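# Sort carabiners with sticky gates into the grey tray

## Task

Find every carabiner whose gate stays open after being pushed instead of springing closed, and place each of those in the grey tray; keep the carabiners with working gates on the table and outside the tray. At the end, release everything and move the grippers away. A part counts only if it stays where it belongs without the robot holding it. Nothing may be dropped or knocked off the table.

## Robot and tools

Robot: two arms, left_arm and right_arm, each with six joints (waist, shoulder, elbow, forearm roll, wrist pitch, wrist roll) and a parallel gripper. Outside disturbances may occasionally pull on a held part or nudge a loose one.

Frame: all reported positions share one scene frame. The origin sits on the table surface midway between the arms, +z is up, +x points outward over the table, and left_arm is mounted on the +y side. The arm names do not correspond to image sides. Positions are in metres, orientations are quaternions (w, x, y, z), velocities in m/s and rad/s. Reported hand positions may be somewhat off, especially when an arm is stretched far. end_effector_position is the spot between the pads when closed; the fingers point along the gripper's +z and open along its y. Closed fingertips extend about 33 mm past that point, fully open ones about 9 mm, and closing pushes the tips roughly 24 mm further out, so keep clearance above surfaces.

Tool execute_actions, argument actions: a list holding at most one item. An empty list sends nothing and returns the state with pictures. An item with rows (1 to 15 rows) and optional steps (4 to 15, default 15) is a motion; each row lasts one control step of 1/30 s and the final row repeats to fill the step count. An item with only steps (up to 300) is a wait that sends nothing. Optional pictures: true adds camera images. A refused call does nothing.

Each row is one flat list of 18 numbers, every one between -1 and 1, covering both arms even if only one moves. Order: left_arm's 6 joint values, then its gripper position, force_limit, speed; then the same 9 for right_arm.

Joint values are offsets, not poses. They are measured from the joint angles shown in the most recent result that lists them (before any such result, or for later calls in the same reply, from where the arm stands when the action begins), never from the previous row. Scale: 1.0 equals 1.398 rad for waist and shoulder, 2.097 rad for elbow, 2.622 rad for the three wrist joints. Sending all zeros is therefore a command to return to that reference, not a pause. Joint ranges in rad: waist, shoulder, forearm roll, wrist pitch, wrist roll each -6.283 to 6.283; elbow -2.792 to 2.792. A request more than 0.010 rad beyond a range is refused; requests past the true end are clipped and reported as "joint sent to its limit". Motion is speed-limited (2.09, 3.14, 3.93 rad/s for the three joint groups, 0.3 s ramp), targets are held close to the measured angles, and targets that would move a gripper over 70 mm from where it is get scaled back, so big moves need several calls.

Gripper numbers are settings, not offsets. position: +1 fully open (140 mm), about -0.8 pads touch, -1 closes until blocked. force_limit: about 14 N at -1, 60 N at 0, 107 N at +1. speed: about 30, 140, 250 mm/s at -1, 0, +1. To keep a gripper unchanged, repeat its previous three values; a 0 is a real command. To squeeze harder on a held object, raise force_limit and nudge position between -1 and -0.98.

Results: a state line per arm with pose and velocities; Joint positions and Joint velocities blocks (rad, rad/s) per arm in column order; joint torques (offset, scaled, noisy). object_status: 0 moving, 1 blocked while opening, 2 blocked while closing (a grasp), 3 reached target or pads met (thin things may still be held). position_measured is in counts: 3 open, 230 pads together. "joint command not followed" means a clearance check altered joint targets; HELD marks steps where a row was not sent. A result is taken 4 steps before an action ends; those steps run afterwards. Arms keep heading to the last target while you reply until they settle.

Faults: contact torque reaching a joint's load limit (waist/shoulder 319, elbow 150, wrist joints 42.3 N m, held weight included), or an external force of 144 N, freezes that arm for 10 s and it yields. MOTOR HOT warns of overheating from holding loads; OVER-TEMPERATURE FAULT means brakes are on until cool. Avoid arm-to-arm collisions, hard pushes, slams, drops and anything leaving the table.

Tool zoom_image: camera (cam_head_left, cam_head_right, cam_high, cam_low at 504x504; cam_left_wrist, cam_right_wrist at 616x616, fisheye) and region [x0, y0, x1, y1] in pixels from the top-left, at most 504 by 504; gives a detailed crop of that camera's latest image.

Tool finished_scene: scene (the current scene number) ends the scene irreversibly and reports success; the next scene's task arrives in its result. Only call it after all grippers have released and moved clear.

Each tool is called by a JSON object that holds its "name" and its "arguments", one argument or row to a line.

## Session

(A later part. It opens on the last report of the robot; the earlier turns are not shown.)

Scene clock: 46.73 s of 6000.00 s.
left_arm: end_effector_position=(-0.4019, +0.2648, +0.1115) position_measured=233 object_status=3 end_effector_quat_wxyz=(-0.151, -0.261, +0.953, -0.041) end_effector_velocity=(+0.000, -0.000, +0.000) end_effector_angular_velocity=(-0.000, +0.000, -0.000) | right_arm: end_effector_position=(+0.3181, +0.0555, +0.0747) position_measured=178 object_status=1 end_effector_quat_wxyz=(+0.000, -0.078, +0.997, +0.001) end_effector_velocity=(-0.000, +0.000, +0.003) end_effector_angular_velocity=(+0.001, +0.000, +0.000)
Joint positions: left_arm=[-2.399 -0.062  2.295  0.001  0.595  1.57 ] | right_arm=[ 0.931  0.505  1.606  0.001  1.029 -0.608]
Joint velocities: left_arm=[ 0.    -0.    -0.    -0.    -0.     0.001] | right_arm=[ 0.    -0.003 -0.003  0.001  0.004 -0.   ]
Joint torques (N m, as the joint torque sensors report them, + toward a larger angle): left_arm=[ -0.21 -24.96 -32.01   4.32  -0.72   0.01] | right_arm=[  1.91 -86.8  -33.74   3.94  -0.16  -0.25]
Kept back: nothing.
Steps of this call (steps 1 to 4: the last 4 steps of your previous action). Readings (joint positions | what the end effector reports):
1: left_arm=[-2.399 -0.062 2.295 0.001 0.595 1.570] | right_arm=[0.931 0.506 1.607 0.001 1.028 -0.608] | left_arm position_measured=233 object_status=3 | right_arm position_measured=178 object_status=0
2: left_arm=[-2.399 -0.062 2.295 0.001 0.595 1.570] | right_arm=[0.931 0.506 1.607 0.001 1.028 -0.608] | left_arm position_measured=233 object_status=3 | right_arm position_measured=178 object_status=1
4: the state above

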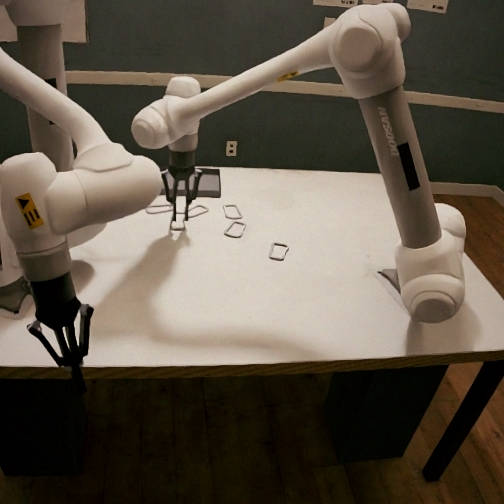

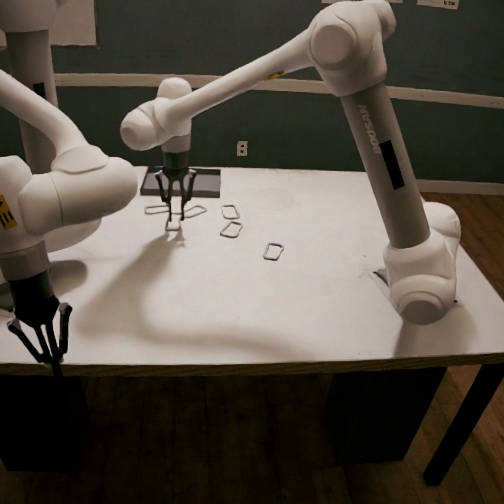

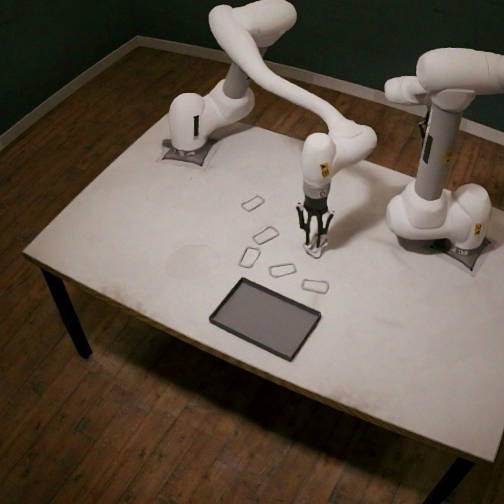

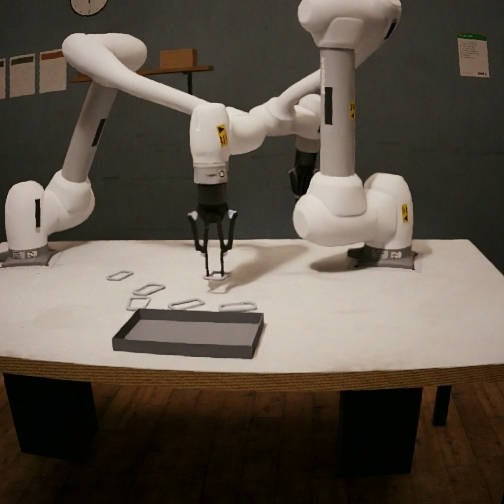

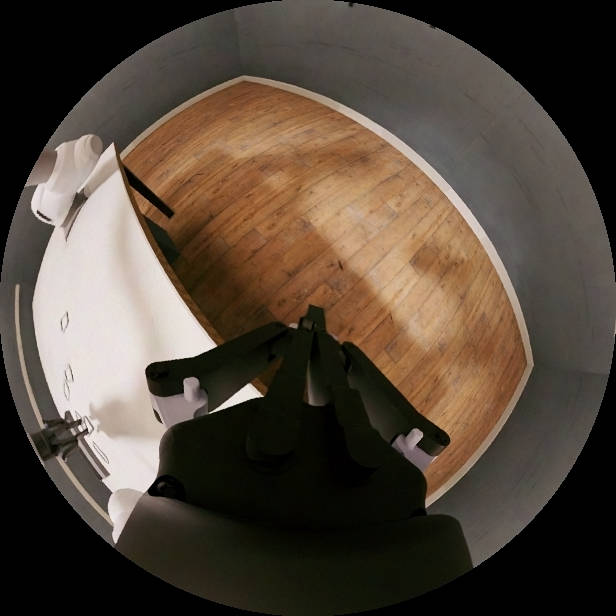

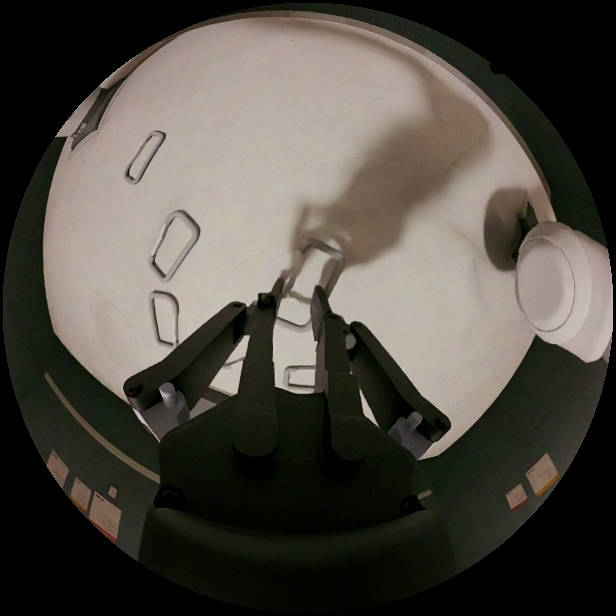

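{"name": "execute_actions", "arguments": {
  "actions": [
    {"rows":[[0,0,0,0,0,0,-1,0,0,0,0.018,0.011,0,-0.018,0,0.2,0,0.5],[0,0,0,0,0,0,-1,0,0,0,0.018,0.011,0,-0.018,0,0.2,0,0.5],[0,0,0,0,0,0,-1,0,0,0,0.018,0.011,0,-0.018,0,0.2,0,0.5],[0,0,0,0,0,0,-1,0,0,0,0.018,0.011,0,-0.018,0,0.2,0,0.5],[0,0,0,0,0,0,-1,0,0,0,0.018,0.011,0,-0.018,0,0.2,0,0.5],[0,0,0,0,0,0,-1,0,0,0,0.018,0.011,0,-0.018,0,0.2,0,0.5],[0,0,0,0,0,0,-1,0,0,0,0.018,0.011,0,-0.018,0,0.2,0,0.5],[0,0,0,0,0,0,-1,0,0,0,0.018,0.011,0,-0.018,0,-0.7,0,0]],"steps":15}
  ]
}}

{"name": "execute_actions", "arguments": {
  "actions": [
    {"rows":[[0,0,0,0,0,0,-1,0,0,0,-0.018,-0.011,0,0.018,0,-0.7,0,0]],"steps":12}
  ]
}}

{"name": "execute_actions", "arguments": {
  "actions": []
}}

{"name": "zoom_image", "arguments": {
  "camera": "cam_right_wrist",
  "region": [200,180,420,400]
}}

Scene clock: 47.37 s of 6000.00 s.
left_arm: end_effector_position=(-0.4019, +0.2648, +0.1115) position_measured=233 object_status=3 end_effector_quat_wxyz=(-0.151, -0.261, +0.953, -0.041) end_effector_velocity=(-0.000, +0.000, +0.001) end_effector_angular_velocity=(-0.000, +0.001, -0.000) | right_arm: end_effector_position=(+0.3176, +0.0544, +0.0446) position_measured=195 object_status=0 end_effector_quat_wxyz=(-0.000, -0.078, +0.997, +0.000) end_effector_velocity=(+0.000, -0.000, -0.005) end_effector_angular_velocity=(-0.001, -0.000, +0.001)
Joint positions: left_arm=[-2.399 -0.062  2.295  0.001  0.595  1.57 ] | right_arm=[ 0.931  0.53   1.629  0.001  0.982 -0.608]
Joint velocities: left_arm=[-0.001 -0.001 -0.     0.    -0.    -0.001] | right_arm=[-0.     0.005  0.003 -0.001 -0.007 -0.   ]
Joint torques (N m, as the joint torque sensors report them, + toward a larger angle): left_arm=[ -0.12 -24.66 -31.92   4.27  -0.57   0.06] | right_arm=[  2.72 -89.64 -33.66   3.79  -0.4   -0.36]
Steps of this call (steps 1 to 8: the robot went on to your last target; steps 9 to 19: the first 11 steps of this action). Readings (joint positions | what the end effector reports):
9: left_arm=[-2.399 -0.062 2.295 0.001 0.595 1.570] | right_arm=[0.931 0.505 1.606 0.001 1.029 -0.608] | left_arm position_measured=233 object_status=3 | right_arm position_measured=178 object_status=1
10: left_arm=[-2.399 -0.062 2.295 0.001 0.595 1.570] | right_arm=[0.931 0.507 1.608 0.001 1.024 -0.608] | left_arm position_measured=233 object_status=3 | right_arm position_measured=178 object_status=1
12: left_arm=[-2.399 -0.062 2.295 0.001 0.595 1.570] | right_arm=[0.931 0.522 1.622 0.001 0.998 -0.608] | left_arm position_measured=233 object_status=3 | right_arm position_measured=178 object_status=1
16: left_arm=[-2.399 -0.062 2.295 0.001 0.595 1.570] | right_arm=[0.931 0.529 1.628 0.001 0.983 -0.608] | left_arm position_measured=233 object_status=3 | right_arm position_measured=178 object_status=0
19: the state above

Scene clock: 47.77 s of 6000.00 s.
left_arm: end_effector_position=(-0.4019, +0.2648, +0.1115) position_measured=233 object_status=3 end_effector_quat_wxyz=(-0.151, -0.261, +0.953, -0.041) end_effector_velocity=(+0.000, -0.001, +0.000) end_effector_angular_velocity=(+0.000, +0.001, +0.002) | right_arm: end_effector_position=(+0.3181, +0.0554, +0.0734) position_measured=217 object_status=3 end_effector_quat_wxyz=(+0.000, -0.078, +0.997, +0.001) end_effector_velocity=(-0.000, -0.000, +0.016) end_effector_angular_velocity=(-0.002, +0.002, -0.001)
Joint positions: left_arm=[-2.399 -0.062  2.295  0.001  0.595  1.57 ] | right_arm=[ 0.931  0.506  1.607  0.001  1.027 -0.608]
Joint velocities: left_arm=[ 0.002 -0.001  0.    -0.001  0.     0.   ] | right_arm=[-0.    -0.013 -0.013  0.002  0.029  0.   ]
Joint torques (N m, as the joint torque sensors report them, + toward a larger angle): left_arm=[ -0.15 -24.96 -31.82   4.21  -0.67   0.04] | right_arm=[  2.79 -83.98 -33.68   4.07   0.09  -0.19]
Steps of this call (steps 1 to 4: the last 4 steps of your previous action; steps 5 to 12: the first 8 steps of this action, its rows measured from where the robot was after step 4). Readings (joint positions | what the end effector reports):
4: left_arm=[-2.399 -0.062 2.295 0.001 0.595 1.570] | right_arm=[0.931 0.530 1.629 0.001 0.981 -0.608] | left_arm position_measured=233 object_status=3 | right_arm position_measured=217 object_status=0
5: left_arm=[-2.399 -0.062 2.295 0.001 0.595 1.570] | right_arm=[0.931 0.530 1.629 0.001 0.981 -0.608] | left_arm position_measured=233 object_status=3 | right_arm position_measured=217 object_status=0
6: left_arm=[-2.399 -0.062 2.295 0.001 0.595 1.570] | right_arm=[0.931 0.528 1.627 0.001 0.987 -0.608] | left_arm position_measured=233 object_status=3 | right_arm position_measured=217 object_status=0
8: left_arm=[-2.399 -0.062 2.295 0.001 0.595 1.570] | right_arm=[0.931 0.514 1.614 0.001 1.012 -0.608] | left_arm position_measured=233 object_status=3 | right_arm position_measured=217 object_status=0
12: the state above

Scene clock: 47.90 s of 6000.00 s.
left_arm: end_effector_position=(-0.4019, +0.2648, +0.1115) position_measured=233 object_status=3 end_effector_quat_wxyz=(-0.151, -0.261, +0.953, -0.041) end_effector_velocity=(+0.000, -0.000, -0.000) end_effector_angular_velocity=(-0.000, -0.001, -0.000) | right_arm: end_effector_position=(+0.3181, +0.0555, +0.0745) position_measured=217 object_status=3 end_effector_quat_wxyz=(-0.000, -0.078, +0.997, +0.001) end_effector_velocity=(+0.000, +0.001, +0.003) end_effector_angular_velocity=(+0.001, -0.000, +0.000)
Joint positions: left_arm=[-2.399 -0.062  2.295  0.001  0.595  1.57 ] | right_arm=[ 0.931  0.505  1.606  0.001  1.028 -0.608]
Joint velocities: left_arm=[-0.     0.    -0.     0.001 -0.    -0.001] | right_arm=[-0.    -0.002 -0.003  0.     0.004 -0.001]
Joint torques (N m, as the joint torque sensors report them, + toward a larger angle): left_arm=[ -0.09 -24.63 -31.82   4.2   -0.71   0.02] | right_arm=[  4.   -87.8  -33.55   3.91   0.15  -0.31]
Kept back: nothing.
Steps of this call (steps 1 to 4: the last 4 steps of your previous action). Readings (joint positions | what the end effector reports):
1: left_arm=[-2.399 -0.062 2.295 0.001 0.595 1.570] | right_arm=[0.931 0.506 1.607 0.001 1.027 -0.608] | left_arm position_measured=233 object_status=3 | right_arm position_measured=217 object_status=3
2: left_arm=[-2.399 -0.062 2.295 0.001 0.595 1.570] | right_arm=[0.931 0.506 1.607 0.001 1.028 -0.608] | left_arm position_measured=233 object_status=3 | right_arm position_measured=217 object_status=3
4: the state above

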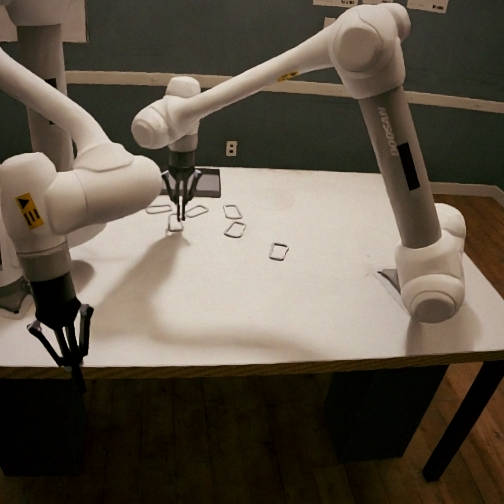

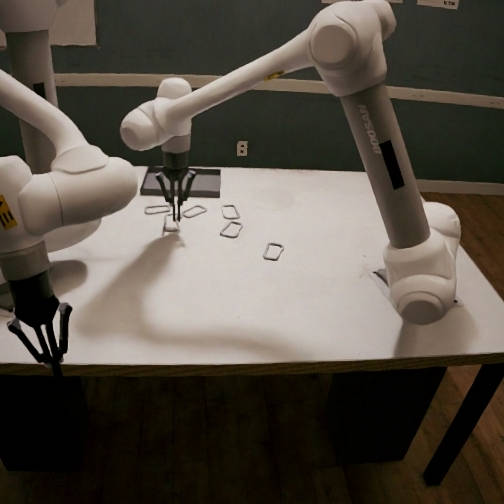

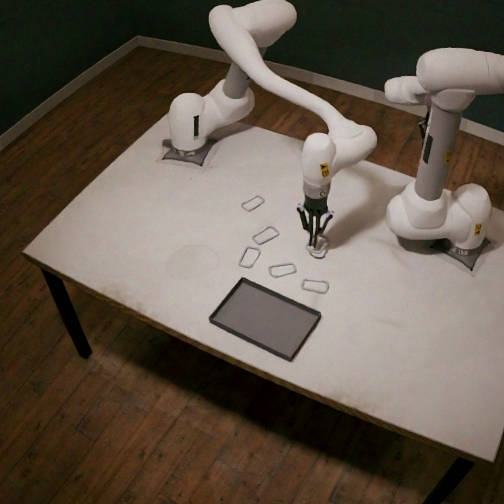

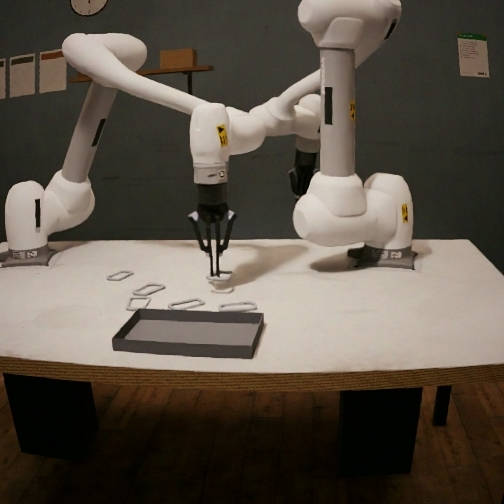

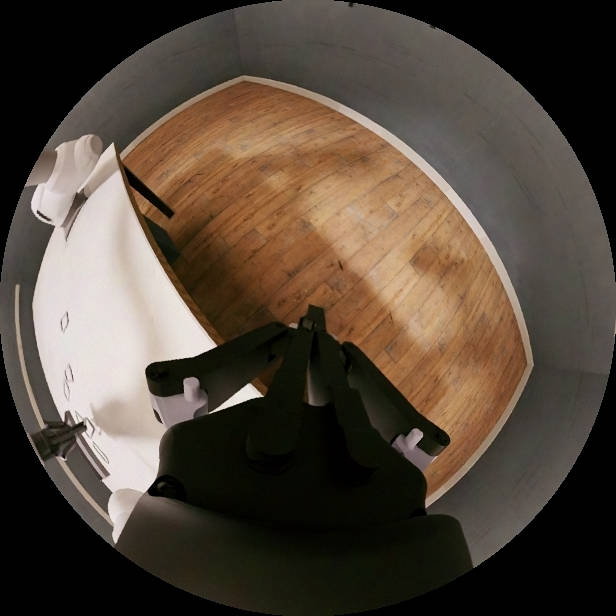

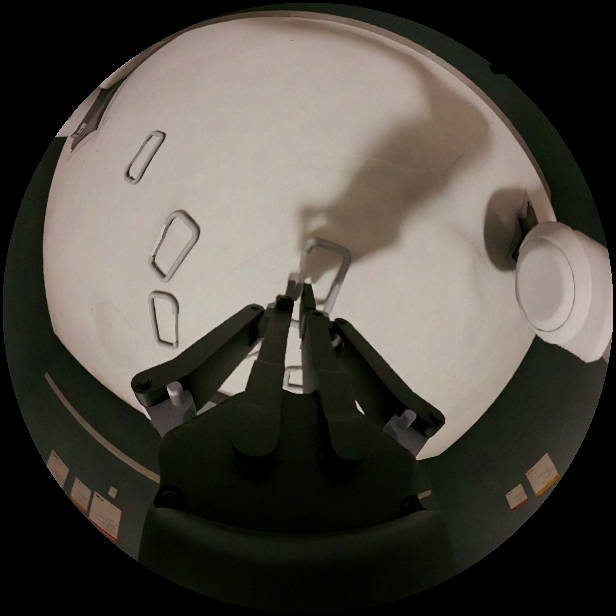

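Region (200, 180, 420, 400) of cam_right_wrist's 616x616 image, scaled by 2.291, with more detail than that image has.

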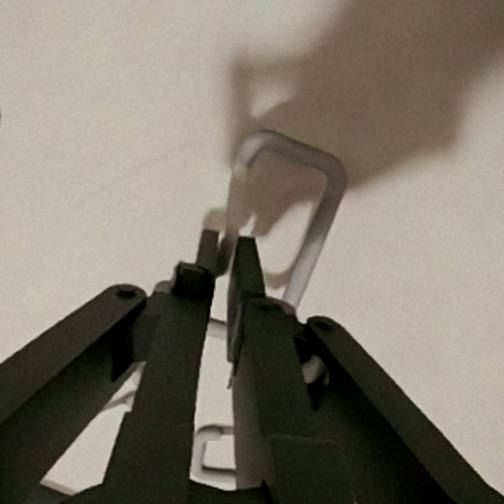

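{"name": "zoom_image", "arguments": {
  "camera": "cam_low",
  "region": [170,230,270,310]
}}

{"name": "zoom_image", "arguments": {
  "camera": "cam_high",
  "region": [270,200,370,280]
}}

Region (170, 230, 270, 310) of cam_low's 504x504 image, scaled by 5.040, with more detail than that image has; it fills the top 403 rows of this view, and the rest is white.

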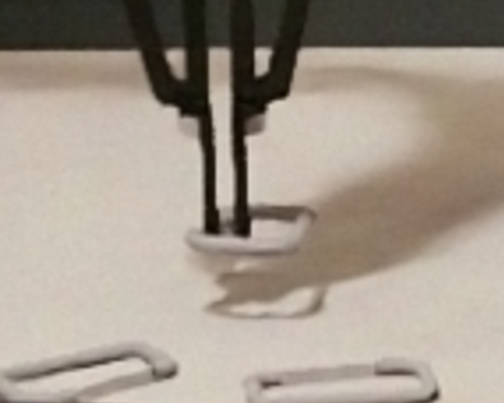

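Region (270, 200, 370, 280) of cam_high's 504x504 image, scaled by 5.040, with more detail than that image has; it fills the top 403 rows of this view, and the rest is white.

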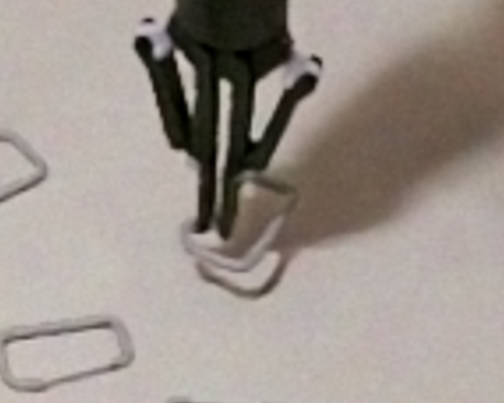

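{"name": "execute_actions", "arguments": {
  "actions": [
    {"rows":[[0,0,0,0,0,0,-1,0,0,0,0.017,0.0105,0,-0.017,0,-0.7,0,0],[0,0,0,0,0,0,-1,0,0,0,0.017,0.0105,0,-0.017,0,-0.7,0,0],[0,0,0,0,0,0,-1,0,0,0,0.017,0.0105,0,-0.017,0,-0.7,0,0],[0,0,0,0,0,0,-1,0,0,0,0.017,0.0105,0,-0.017,0,-0.7,0,0],[0,0,0,0,0,0,-1,0,0,0,0.017,0.0105,0,-0.017,0,-0.7,0,0],[0,0,0,0,0,0,-1,0,0,0,0.017,0.0105,0,-0.017,0,-0.7,0,0],[0,0,0,0,0,0,-1,0,0,0,0.017,0.0105,0,-0.017,0,0.3,1,1]],"steps":15}
  ]
}}

{"name": "execute_actions", "arguments": {
  "actions": []
}}

{"name": "zoom_image", "arguments": {
  "camera": "cam_right_wrist",
  "region": [200,180,420,400]
}}

Scene clock: 49.13 s of 6000.00 s.
left_arm: end_effector_position=(-0.4019, +0.2648, +0.1115) position_measured=233 object_status=3 end_effector_quat_wxyz=(-0.151, -0.261, +0.953, -0.041) end_effector_velocity=(-0.000, +0.000, -0.000) end_effector_angular_velocity=(+0.001, -0.000, -0.000) | right_arm: end_effector_position=(+0.3176, +0.0544, +0.0460) position_measured=173 object_status=0 end_effector_quat_wxyz=(-0.000, -0.078, +0.997, +0.000) end_effector_velocity=(-0.000, -0.001, -0.003) end_effector_angular_velocity=(+0.001, -0.001, -0.000)
Joint positions: left_arm=[-2.399 -0.062  2.295  0.001  0.595  1.57 ] | right_arm=[ 0.931  0.529  1.628  0.001  0.984 -0.608]
Joint velocities: left_arm=[-0.001  0.001 -0.    -0.     0.    -0.   ] | right_arm=[ 0.     0.001  0.004 -0.    -0.006  0.   ]
Joint torques (N m, as the joint torque sensors report them, + toward a larger angle): left_arm=[ -0.52 -24.84 -32.3    4.28  -0.73  -0.02] | right_arm=[  3.15 -88.24 -34.18   3.86  -0.03  -0.2 ]
Steps of this call (steps 1 to 15: the robot went on to your last target; steps 16 to 26: nothing new was sent; steps 27 to 37: the first 11 steps of this action). Readings (joint positions | what the end effector reports):
27: left_arm=[-2.399 -0.062 2.295 0.001 0.595 1.570] | right_arm=[0.931 0.505 1.606 0.001 1.029 -0.608] | left_arm position_measured=233 object_status=3 | right_arm position_measured=217 object_status=3
28: left_arm=[-2.399 -0.062 2.295 0.001 0.595 1.570] | right_arm=[0.931 0.508 1.609 0.001 1.023 -0.608] | left_arm position_measured=233 object_status=3 | right_arm position_measured=217 object_status=3
30: left_arm=[-2.399 -0.062 2.295 0.001 0.595 1.570] | right_arm=[0.931 0.521 1.622 0.001 0.999 -0.608] | left_arm position_measured=233 object_status=3 | right_arm position_measured=217 object_status=3
34: left_arm=[-2.399 -0.062 2.295 0.001 0.595 1.570] | right_arm=[0.931 0.528 1.628 0.001 0.986 -0.608] | left_arm position_measured=233 object_status=3 | right_arm position_measured=213 object_status=0
37: the state above

Scene clock: 49.27 s of 6000.00 s.
left_arm: end_effector_position=(-0.4019, +0.2648, +0.1115) position_measured=233 object_status=3 end_effector_quat_wxyz=(-0.151, -0.261, +0.953, -0.041) end_effector_velocity=(+0.000, -0.000, -0.000) end_effector_angular_velocity=(-0.000, -0.000, +0.000) | right_arm: end_effector_position=(+0.3176, +0.0543, +0.0457) position_measured=119 object_status=0 end_effector_quat_wxyz=(-0.000, -0.078, +0.997, +0.000) end_effector_velocity=(+0.000, +0.000, -0.000) end_effector_angular_velocity=(+0.001, -0.000, +0.000)
Joint positions: left_arm=[-2.399 -0.062  2.295  0.001  0.595  1.57 ] | right_arm=[ 0.931  0.529  1.628  0.001  0.984 -0.608]
Joint velocities: left_arm=[ 0.001  0.001 -0.     0.    -0.     0.001] | right_arm=[-0.     0.    -0.    -0.    -0.001 -0.   ]
Joint torques (N m, as the joint torque sensors report them, + toward a larger angle): left_arm=[  0.06 -24.75 -31.98   4.2   -0.68   0.09] | right_arm=[  2.46 -89.77 -33.4    3.8    0.02  -0.39]
Kept back: nothing.
Steps of this call (steps 1 to 4: the last 4 steps of your previous action). Readings (joint positions | what the end effector reports):
1: left_arm=[-2.399 -0.062 2.295 0.001 0.595 1.570] | right_arm=[0.931 0.529 1.628 0.001 0.984 -0.608] | left_arm position_measured=233 object_status=3 | right_arm position_measured=159 object_status=0
2: left_arm=[-2.399 -0.062 2.295 0.001 0.595 1.570] | right_arm=[0.931 0.529 1.628 0.001 0.984 -0.608] | left_arm position_measured=233 object_status=3 | right_arm position_measured=146 object_status=0
4: the state above

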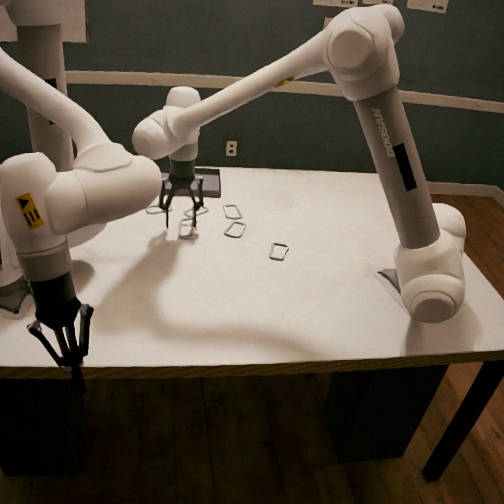

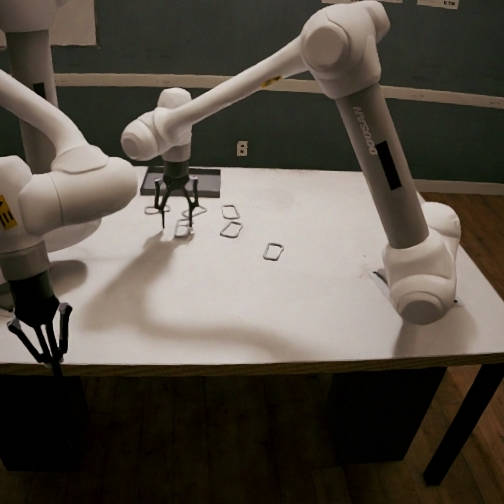

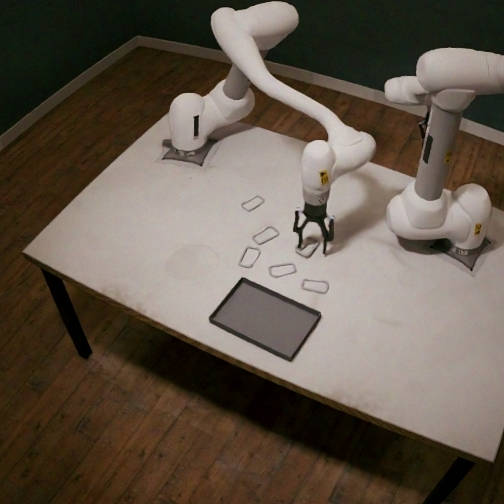

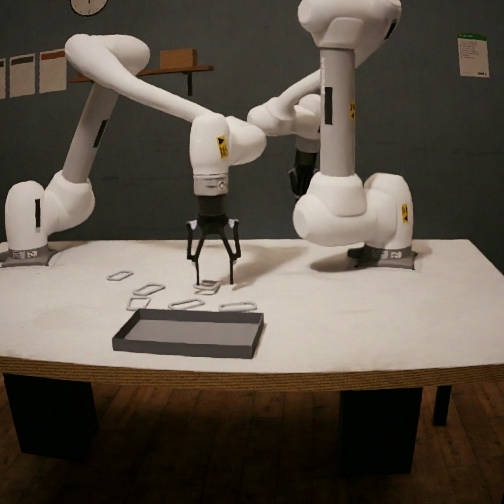

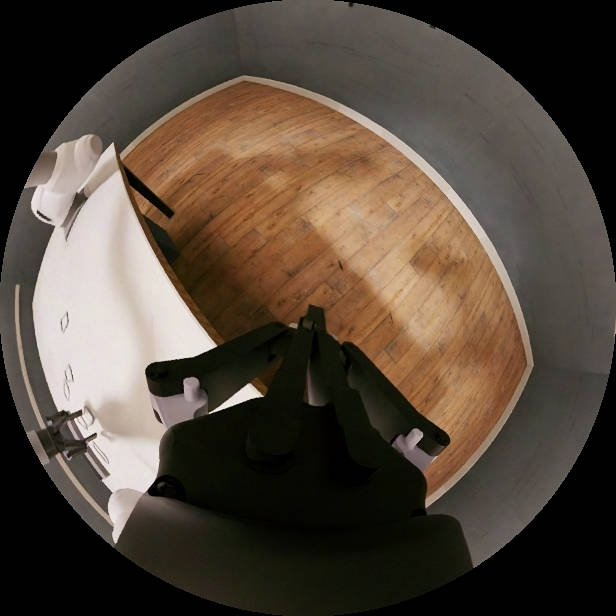

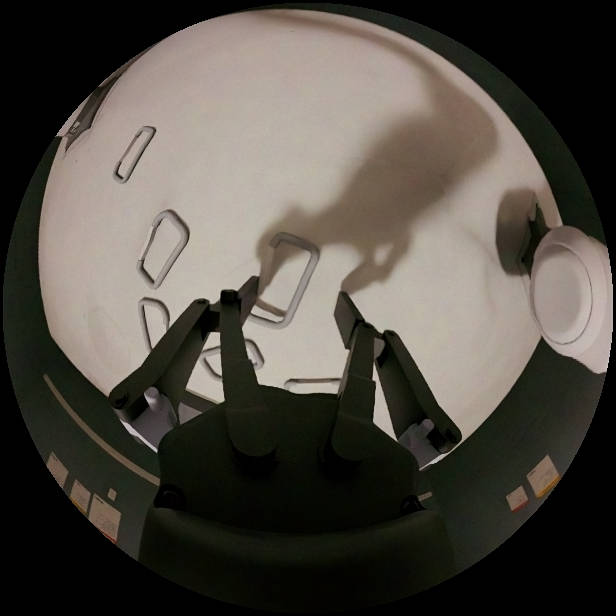

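Region (200, 180, 420, 400) of cam_right_wrist's 616x616 image, scaled by 2.291, with more detail than that image has.

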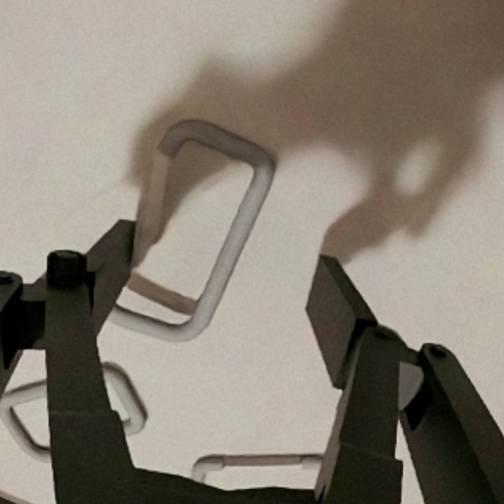

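{"name": "execute_actions", "arguments": {
  "actions": [
    {"rows":[[0,0,0,0,0,0,-1,0,0,0,-0.017,-0.0105,0,0.017,0,0.6,1,1]],"steps":15}
  ]
}}

{"name": "execute_actions", "arguments": {
  "actions": []
}}

{"name": "zoom_image", "arguments": {
  "camera": "cam_right_wrist",
  "region": [150,180,420,400]
}}

Scene clock: 49.87 s of 6000.00 s.
left_arm: end_effector_position=(-0.4019, +0.2648, +0.1115) position_measured=233 object_status=3 end_effector_quat_wxyz=(-0.151, -0.261, +0.953, -0.041) end_effector_velocity=(-0.000, -0.000, +0.001) end_effector_angular_velocity=(-0.001, +0.001, -0.001) | right_arm: end_effector_position=(+0.3181, +0.0554, +0.0742) position_measured=53 object_status=3 end_effector_quat_wxyz=(-0.000, -0.078, +0.997, +0.001) end_effector_velocity=(+0.000, +0.000, +0.005) end_effector_angular_velocity=(+0.001, +0.000, -0.001)
Joint positions: left_arm=[-2.399 -0.062  2.295  0.001  0.595  1.57 ] | right_arm=[ 0.931  0.506  1.607  0.001  1.028 -0.608]
Joint velocities: left_arm=[-0.    -0.002 -0.     0.001  0.     0.   ] | right_arm=[-0.001 -0.004 -0.004  0.001  0.006 -0.   ]
Joint torques (N m, as the joint torque sensors report them, + toward a larger angle): left_arm=[ -0.27 -24.73 -31.99   4.2   -0.68   0.03] | right_arm=[  1.51 -85.77 -34.15   3.73  -0.6   -0.39]
Steps of this call (steps 1 to 7: the robot went on to your last target; steps 8 to 18: the first 11 steps of this action). Readings (joint positions | what the end effector reports):
8: left_arm=[-2.399 -0.062 2.295 0.001 0.595 1.570] | right_arm=[0.931 0.529 1.629 0.001 0.984 -0.608] | left_arm position_measured=233 object_status=3 | right_arm position_measured=91 object_status=0
9: left_arm=[-2.399 -0.062 2.295 0.001 0.595 1.570] | right_arm=[0.931 0.527 1.626 0.001 0.989 -0.608] | left_arm position_measured=233 object_status=3 | right_arm position_measured=87 object_status=0
11: left_arm=[-2.399 -0.062 2.295 0.001 0.595 1.570] | right_arm=[0.931 0.513 1.613 0.001 1.013 -0.608] | left_arm position_measured=233 object_status=3 | right_arm position_measured=60 object_status=0
15: left_arm=[-2.399 -0.062 2.295 0.001 0.595 1.570] | right_arm=[0.931 0.506 1.607 0.001 1.027 -0.608] | left_arm position_measured=233 object_status=3 | right_arm position_measured=53 object_status=0
18: the state above

Scene clock: 50.00 s of 6000.00 s.
left_arm: end_effector_position=(-0.4019, +0.2648, +0.1115) position_measured=233 object_status=3 end_effector_quat_wxyz=(-0.151, -0.261, +0.953, -0.041) end_effector_velocity=(-0.000, +0.000, -0.000) end_effector_angular_velocity=(+0.000, -0.000, -0.001) | right_arm: end_effector_position=(+0.3181, +0.0555, +0.0745) position_measured=53 object_status=3 end_effector_quat_wxyz=(-0.000, -0.078, +0.997, +0.001) end_effector_velocity=(-0.000, +0.000, +0.001) end_effector_angular_velocity=(+0.000, -0.001, +0.001)
Joint positions: left_arm=[-2.399 -0.062  2.295  0.001  0.595  1.57 ] | right_arm=[ 0.931  0.505  1.606  0.001  1.028 -0.608]
Joint velocities: left_arm=[-0.001  0.    -0.     0.     0.     0.   ] | right_arm=[ 0.    -0.001 -0.    -0.001  0.    -0.   ]
Joint torques (N m, as the joint torque sensors report them, + toward a larger angle): left_arm=[ -1.03 -24.52 -31.84   4.33  -0.67   0.04] | right_arm=[  2.96 -85.77 -34.13   4.12  -0.22  -0.08]
Kept back: nothing.
Steps of this call (steps 1 to 4: the last 4 steps of your previous action). Readings (joint positions | what the end effector reports):
1: left_arm=[-2.399 -0.062 2.295 0.001 0.595 1.570] | right_arm=[0.931 0.506 1.607 0.001 1.028 -0.608] | left_arm position_measured=233 object_status=3 | right_arm position_measured=53 object_status=3
2: left_arm=[-2.399 -0.062 2.295 0.001 0.595 1.570] | right_arm=[0.931 0.506 1.607 0.001 1.028 -0.608] | left_arm position_measured=233 object_status=3 | right_arm position_measured=53 object_status=3
4: the state above

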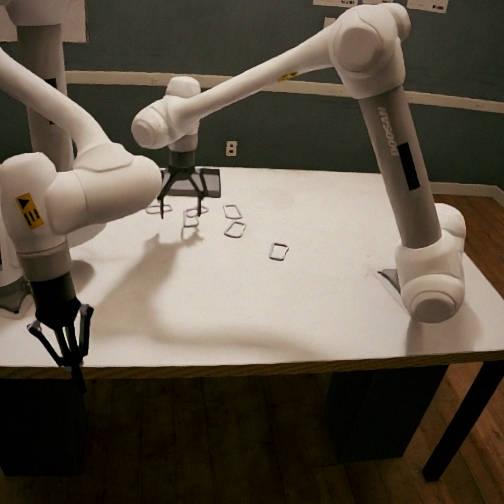

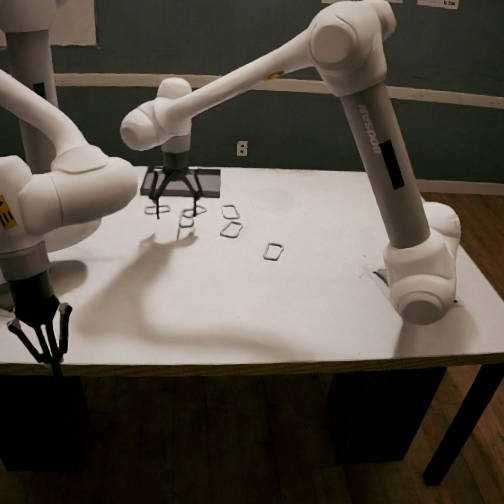

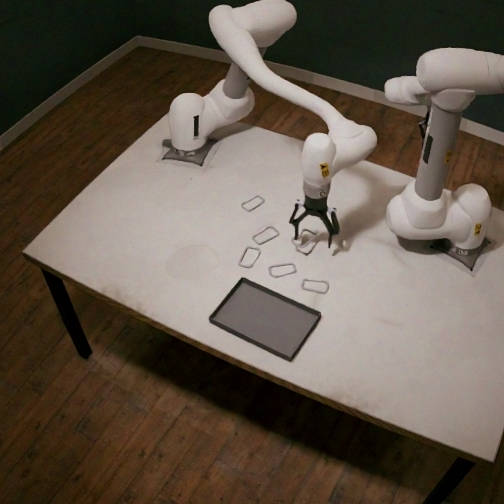

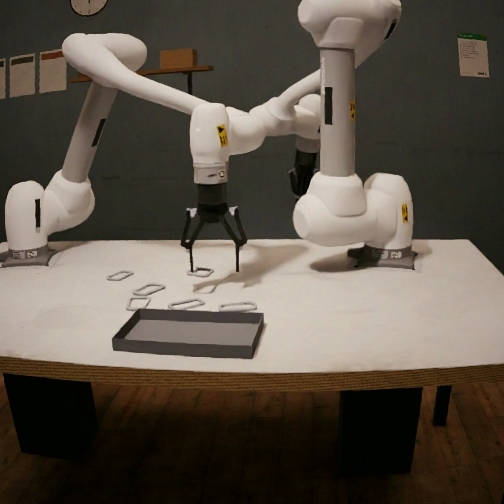

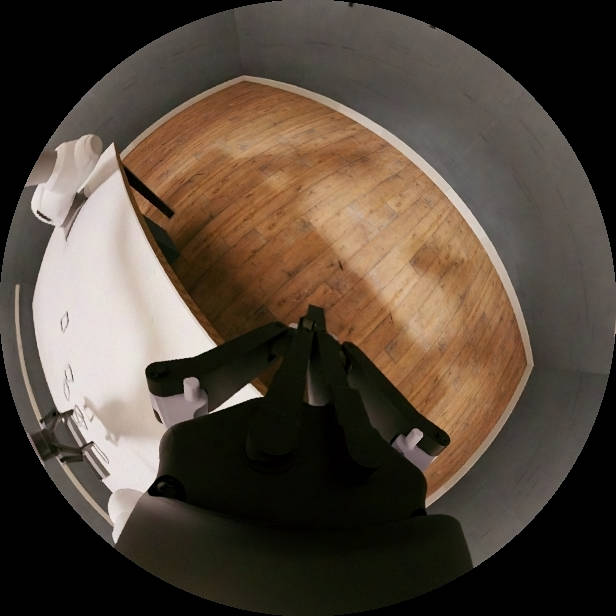

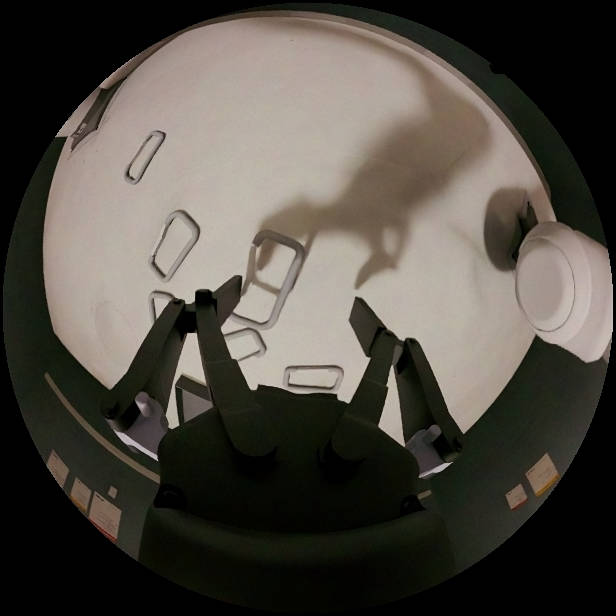

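Region (150, 180, 420, 400) of cam_right_wrist's 616x616 image, scaled by 1.867, with more detail than that image has; it fills the top 411 rows of this view, and the rest is white.

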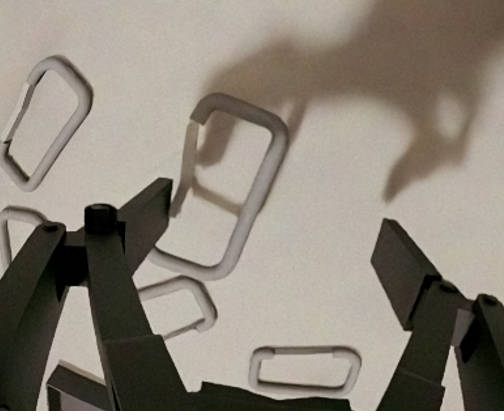

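{"name": "execute_actions", "arguments": {
  "actions": [
    {"rows":[[0.911,-0.0815,0.113,0,-0.127,0,-1,0,0,0.107,-0.0925,0.102,0,-0.032,0.656,0.2,0,-0.5]],"steps":15}
  ]
}}

{"name": "execute_actions", "arguments": {
  "actions": [
    {"steps":20}
  ],
  "pictures": true
}}

Scene clock: 51.80 s of 6000.00 s.
left_arm: end_effector_position=(-0.3370, +0.2102, +0.1000) position_measured=233 object_status=3 end_effector_quat_wxyz=(-0.180, -0.337, +0.922, -0.066) end_effector_velocity=(-0.012, +0.015, -0.001) end_effector_angular_velocity=(+0.004, -0.005, -0.040) | right_arm: end_effector_position=(+0.2649, +0.0393, +0.0740) position_measured=96 object_status=0 end_effector_quat_wxyz=(-0.000, +0.056, +0.998, +0.001) end_effector_velocity=(+0.005, +0.000, -0.001) end_effector_angular_velocity=(-0.000, +0.001, -0.006)
Joint positions: left_arm=[-2.233 -0.1    2.374  0.001  0.484  1.57 ] | right_arm=[ 0.986  0.458  1.684  0.001  0.998 -0.284]
Joint velocities: left_arm=[-0.039  0.    -0.     0.     0.006  0.001] | right_arm=[-0.006  0.004 -0.003  0.001 -0.     0.   ]
Joint torques (N m, as the joint torque sensors report them, + toward a larger angle): left_arm=[ 10.03 -37.07 -22.37   3.01  -0.06   0.03] | right_arm=[ -2.35 -74.04 -31.     3.53  -0.36  -0.29]
Kept back: nothing.
A step of this action was HELD (marked below), so the last 4 steps of it were dropped. An arm can still carry out its HELD step.
Steps of this call (steps 1 to 15: the robot went on to your last target; steps 16 to 43: nothing new was sent; steps 44 to 54: the first 11 steps of this action). Readings (joint positions | what the end effector reports):
44: left_arm=[-2.398 -0.062 2.295 0.001 0.595 1.570] | right_arm=[0.931 0.505 1.606 0.001 1.028 -0.608] | left_arm position_measured=233 object_status=3 | right_arm position_measured=53 object_status=0
45: left_arm=[-2.395 -0.063 2.297 0.001 0.593 1.570] | right_arm=[0.932 0.504 1.608 0.001 1.028 -0.601] | left_arm position_measured=233 object_status=3 | right_arm position_measured=55 object_status=0
47: left_arm=[-2.365 -0.070 2.312 0.001 0.571 1.570] | right_arm=[0.942 0.496 1.622 0.001 1.022 -0.545] | left_arm position_measured=233 object_status=3 | right_arm position_measured=64 object_status=0
51: left_arm=[-2.259 -0.095 2.364 0.001 0.499 1.570] | right_arm=[0.985 0.458 1.684 0.001 0.998 -0.281] | left_arm position_measured=233 object_status=3 | right_arm position_measured=83 object_status=0
52: left_arm=[-2.234 -0.100 2.374 0.001 0.484 1.570] | right_arm=[0.987 0.457 1.685 0.001 0.998 -0.268] | left_arm position_measured=233 object_status=3 | right_arm position_measured=87 object_status=0 HELD
53: left_arm=[-2.230 -0.101 2.375 0.001 0.483 1.570] | right_arm=[0.986 0.458 1.684 0.001 0.998 -0.284] | left_arm position_measured=233 object_status=3 | right_arm position_measured=92 object_status=0 HELD
54: the state above HELD
joint command not followed: on one or more control steps a check withheld the commanded joint targets of the left arm, and it was not sent them on those steps. On the call's last step the targets were still withheld.
cause: the commanded joint targets would bring a part of the robot too close to another arm (a part of this arm just beyond joint 4 (forearm roll) and a part of the other arm just beyond its joint 4 (forearm roll)); next, command targets that bring no part of the robot closer to that arm.
joint command not followed: on one or more control steps a check withheld the commanded joint targets of the right arm, and it was not sent them on those steps. On the call's last step the targets were still withheld.
cause: the commanded joint targets would bring a part of the robot too close to another arm (a part of this arm just beyond joint 4 (forearm roll) and a part of the other arm just beyond its joint 4 (forearm roll)); next, command targets that bring no part of the robot closer to that arm.

Scene clock: 52.47 s of 6000.00 s.
left_arm: end_effector_position=(-0.3369, +0.2106, +0.0997) position_measured=233 object_status=3 end_effector_quat_wxyz=(-0.179, -0.337, +0.922, -0.065) end_effector_velocity=(-0.001, +0.001, -0.000) end_effector_angular_velocity=(+0.000, -0.001, -0.003) | right_arm: end_effector_position=(+0.2652, +0.0390, +0.0736) position_measured=104 object_status=3 end_effector_quat_wxyz=(-0.000, +0.058, +0.998, +0.001) end_effector_velocity=(+0.001, +0.000, +0.001) end_effector_angular_velocity=(+0.001, -0.001, +0.001)
Joint positions: left_arm=[-2.234 -0.1    2.374  0.001  0.484  1.57 ] | right_arm=[ 0.985  0.458  1.684  0.001  0.998 -0.281]
Joint velocities: left_arm=[-0.002  0.001 -0.     0.    -0.     0.001] | right_arm=[-0.    -0.001 -0.001 -0.001  0.    -0.001]
Joint torques (N m, as the joint torque sensors report them, + toward a larger angle): left_arm=[  0.01 -20.11 -31.31   4.28  -0.82   0.01] | right_arm=[  1.48 -83.48 -33.89   3.86   0.02  -0.48]
Kept back: nothing.
Steps of this call (steps 1 to 20: nothing new was sent). Readings (joint positions | what the end effector reports):
1: left_arm=[-2.234 -0.100 2.374 0.001 0.484 1.570] | right_arm=[0.986 0.458 1.684 0.001 0.998 -0.284] | left_arm position_measured=233 object_status=3 | right_arm position_measured=101 object_status=0
2: left_arm=[-2.234 -0.100 2.374 0.001 0.484 1.570] | right_arm=[0.986 0.458 1.684 0.001 0.998 -0.283] | left_arm position_measured=233 object_status=3 | right_arm position_measured=104 object_status=0
4: left_arm=[-2.234 -0.100 2.374 0.001 0.484 1.570] | right_arm=[0.985 0.458 1.684 0.001 0.998 -0.282] | left_arm position_measured=233 object_status=3 | right_arm position_measured=104 object_status=0
8: left_arm=[-2.234 -0.100 2.374 0.001 0.484 1.570] | right_arm=[0.985 0.458 1.684 0.001 0.998 -0.281] | left_arm position_measured=233 object_status=3 | right_arm position_measured=104 object_status=3
20: the state above

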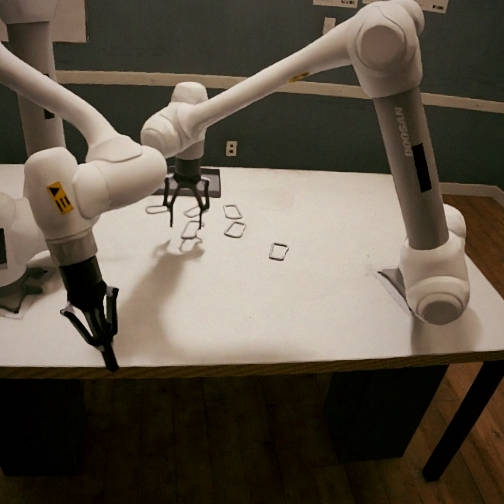

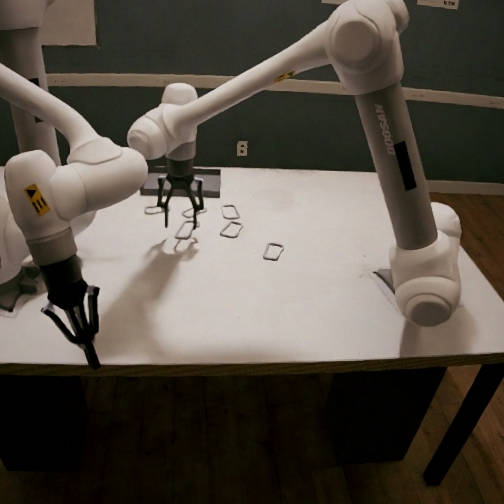

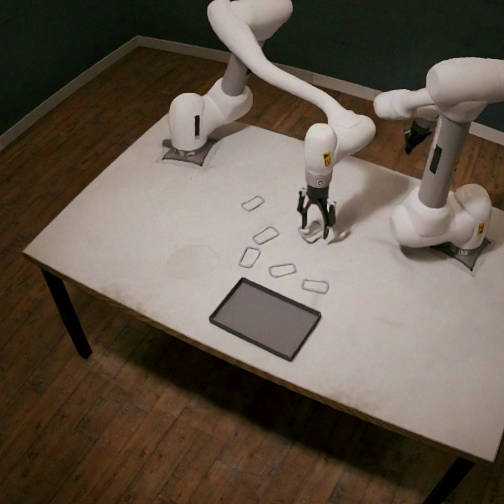

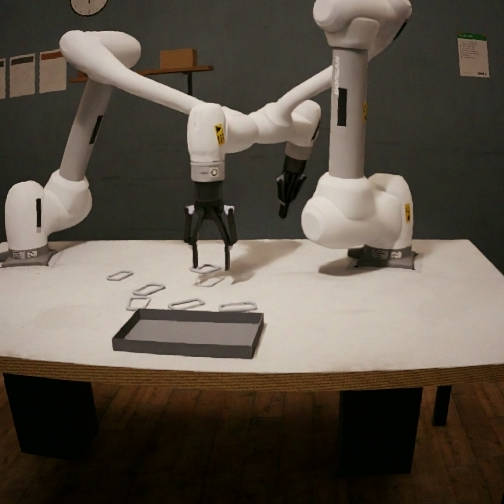

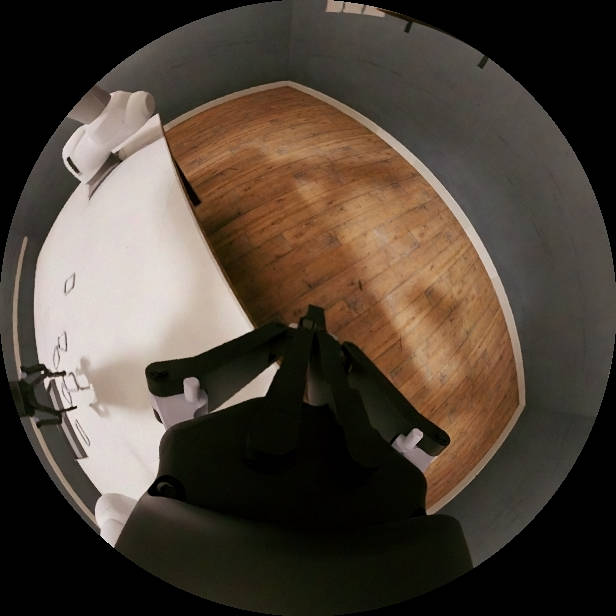

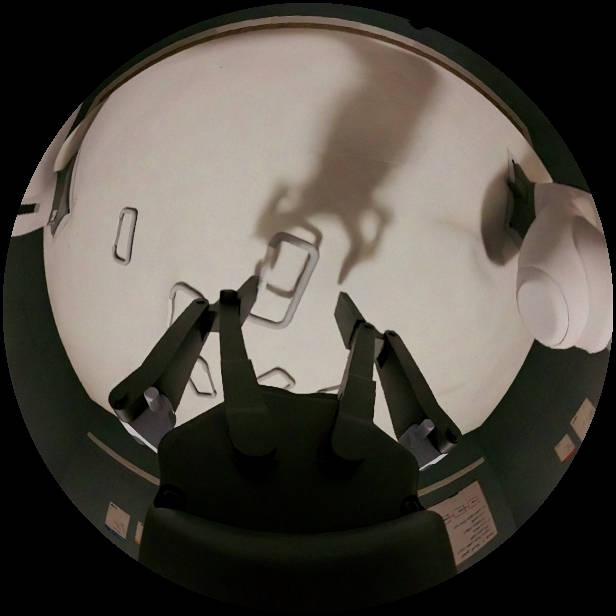

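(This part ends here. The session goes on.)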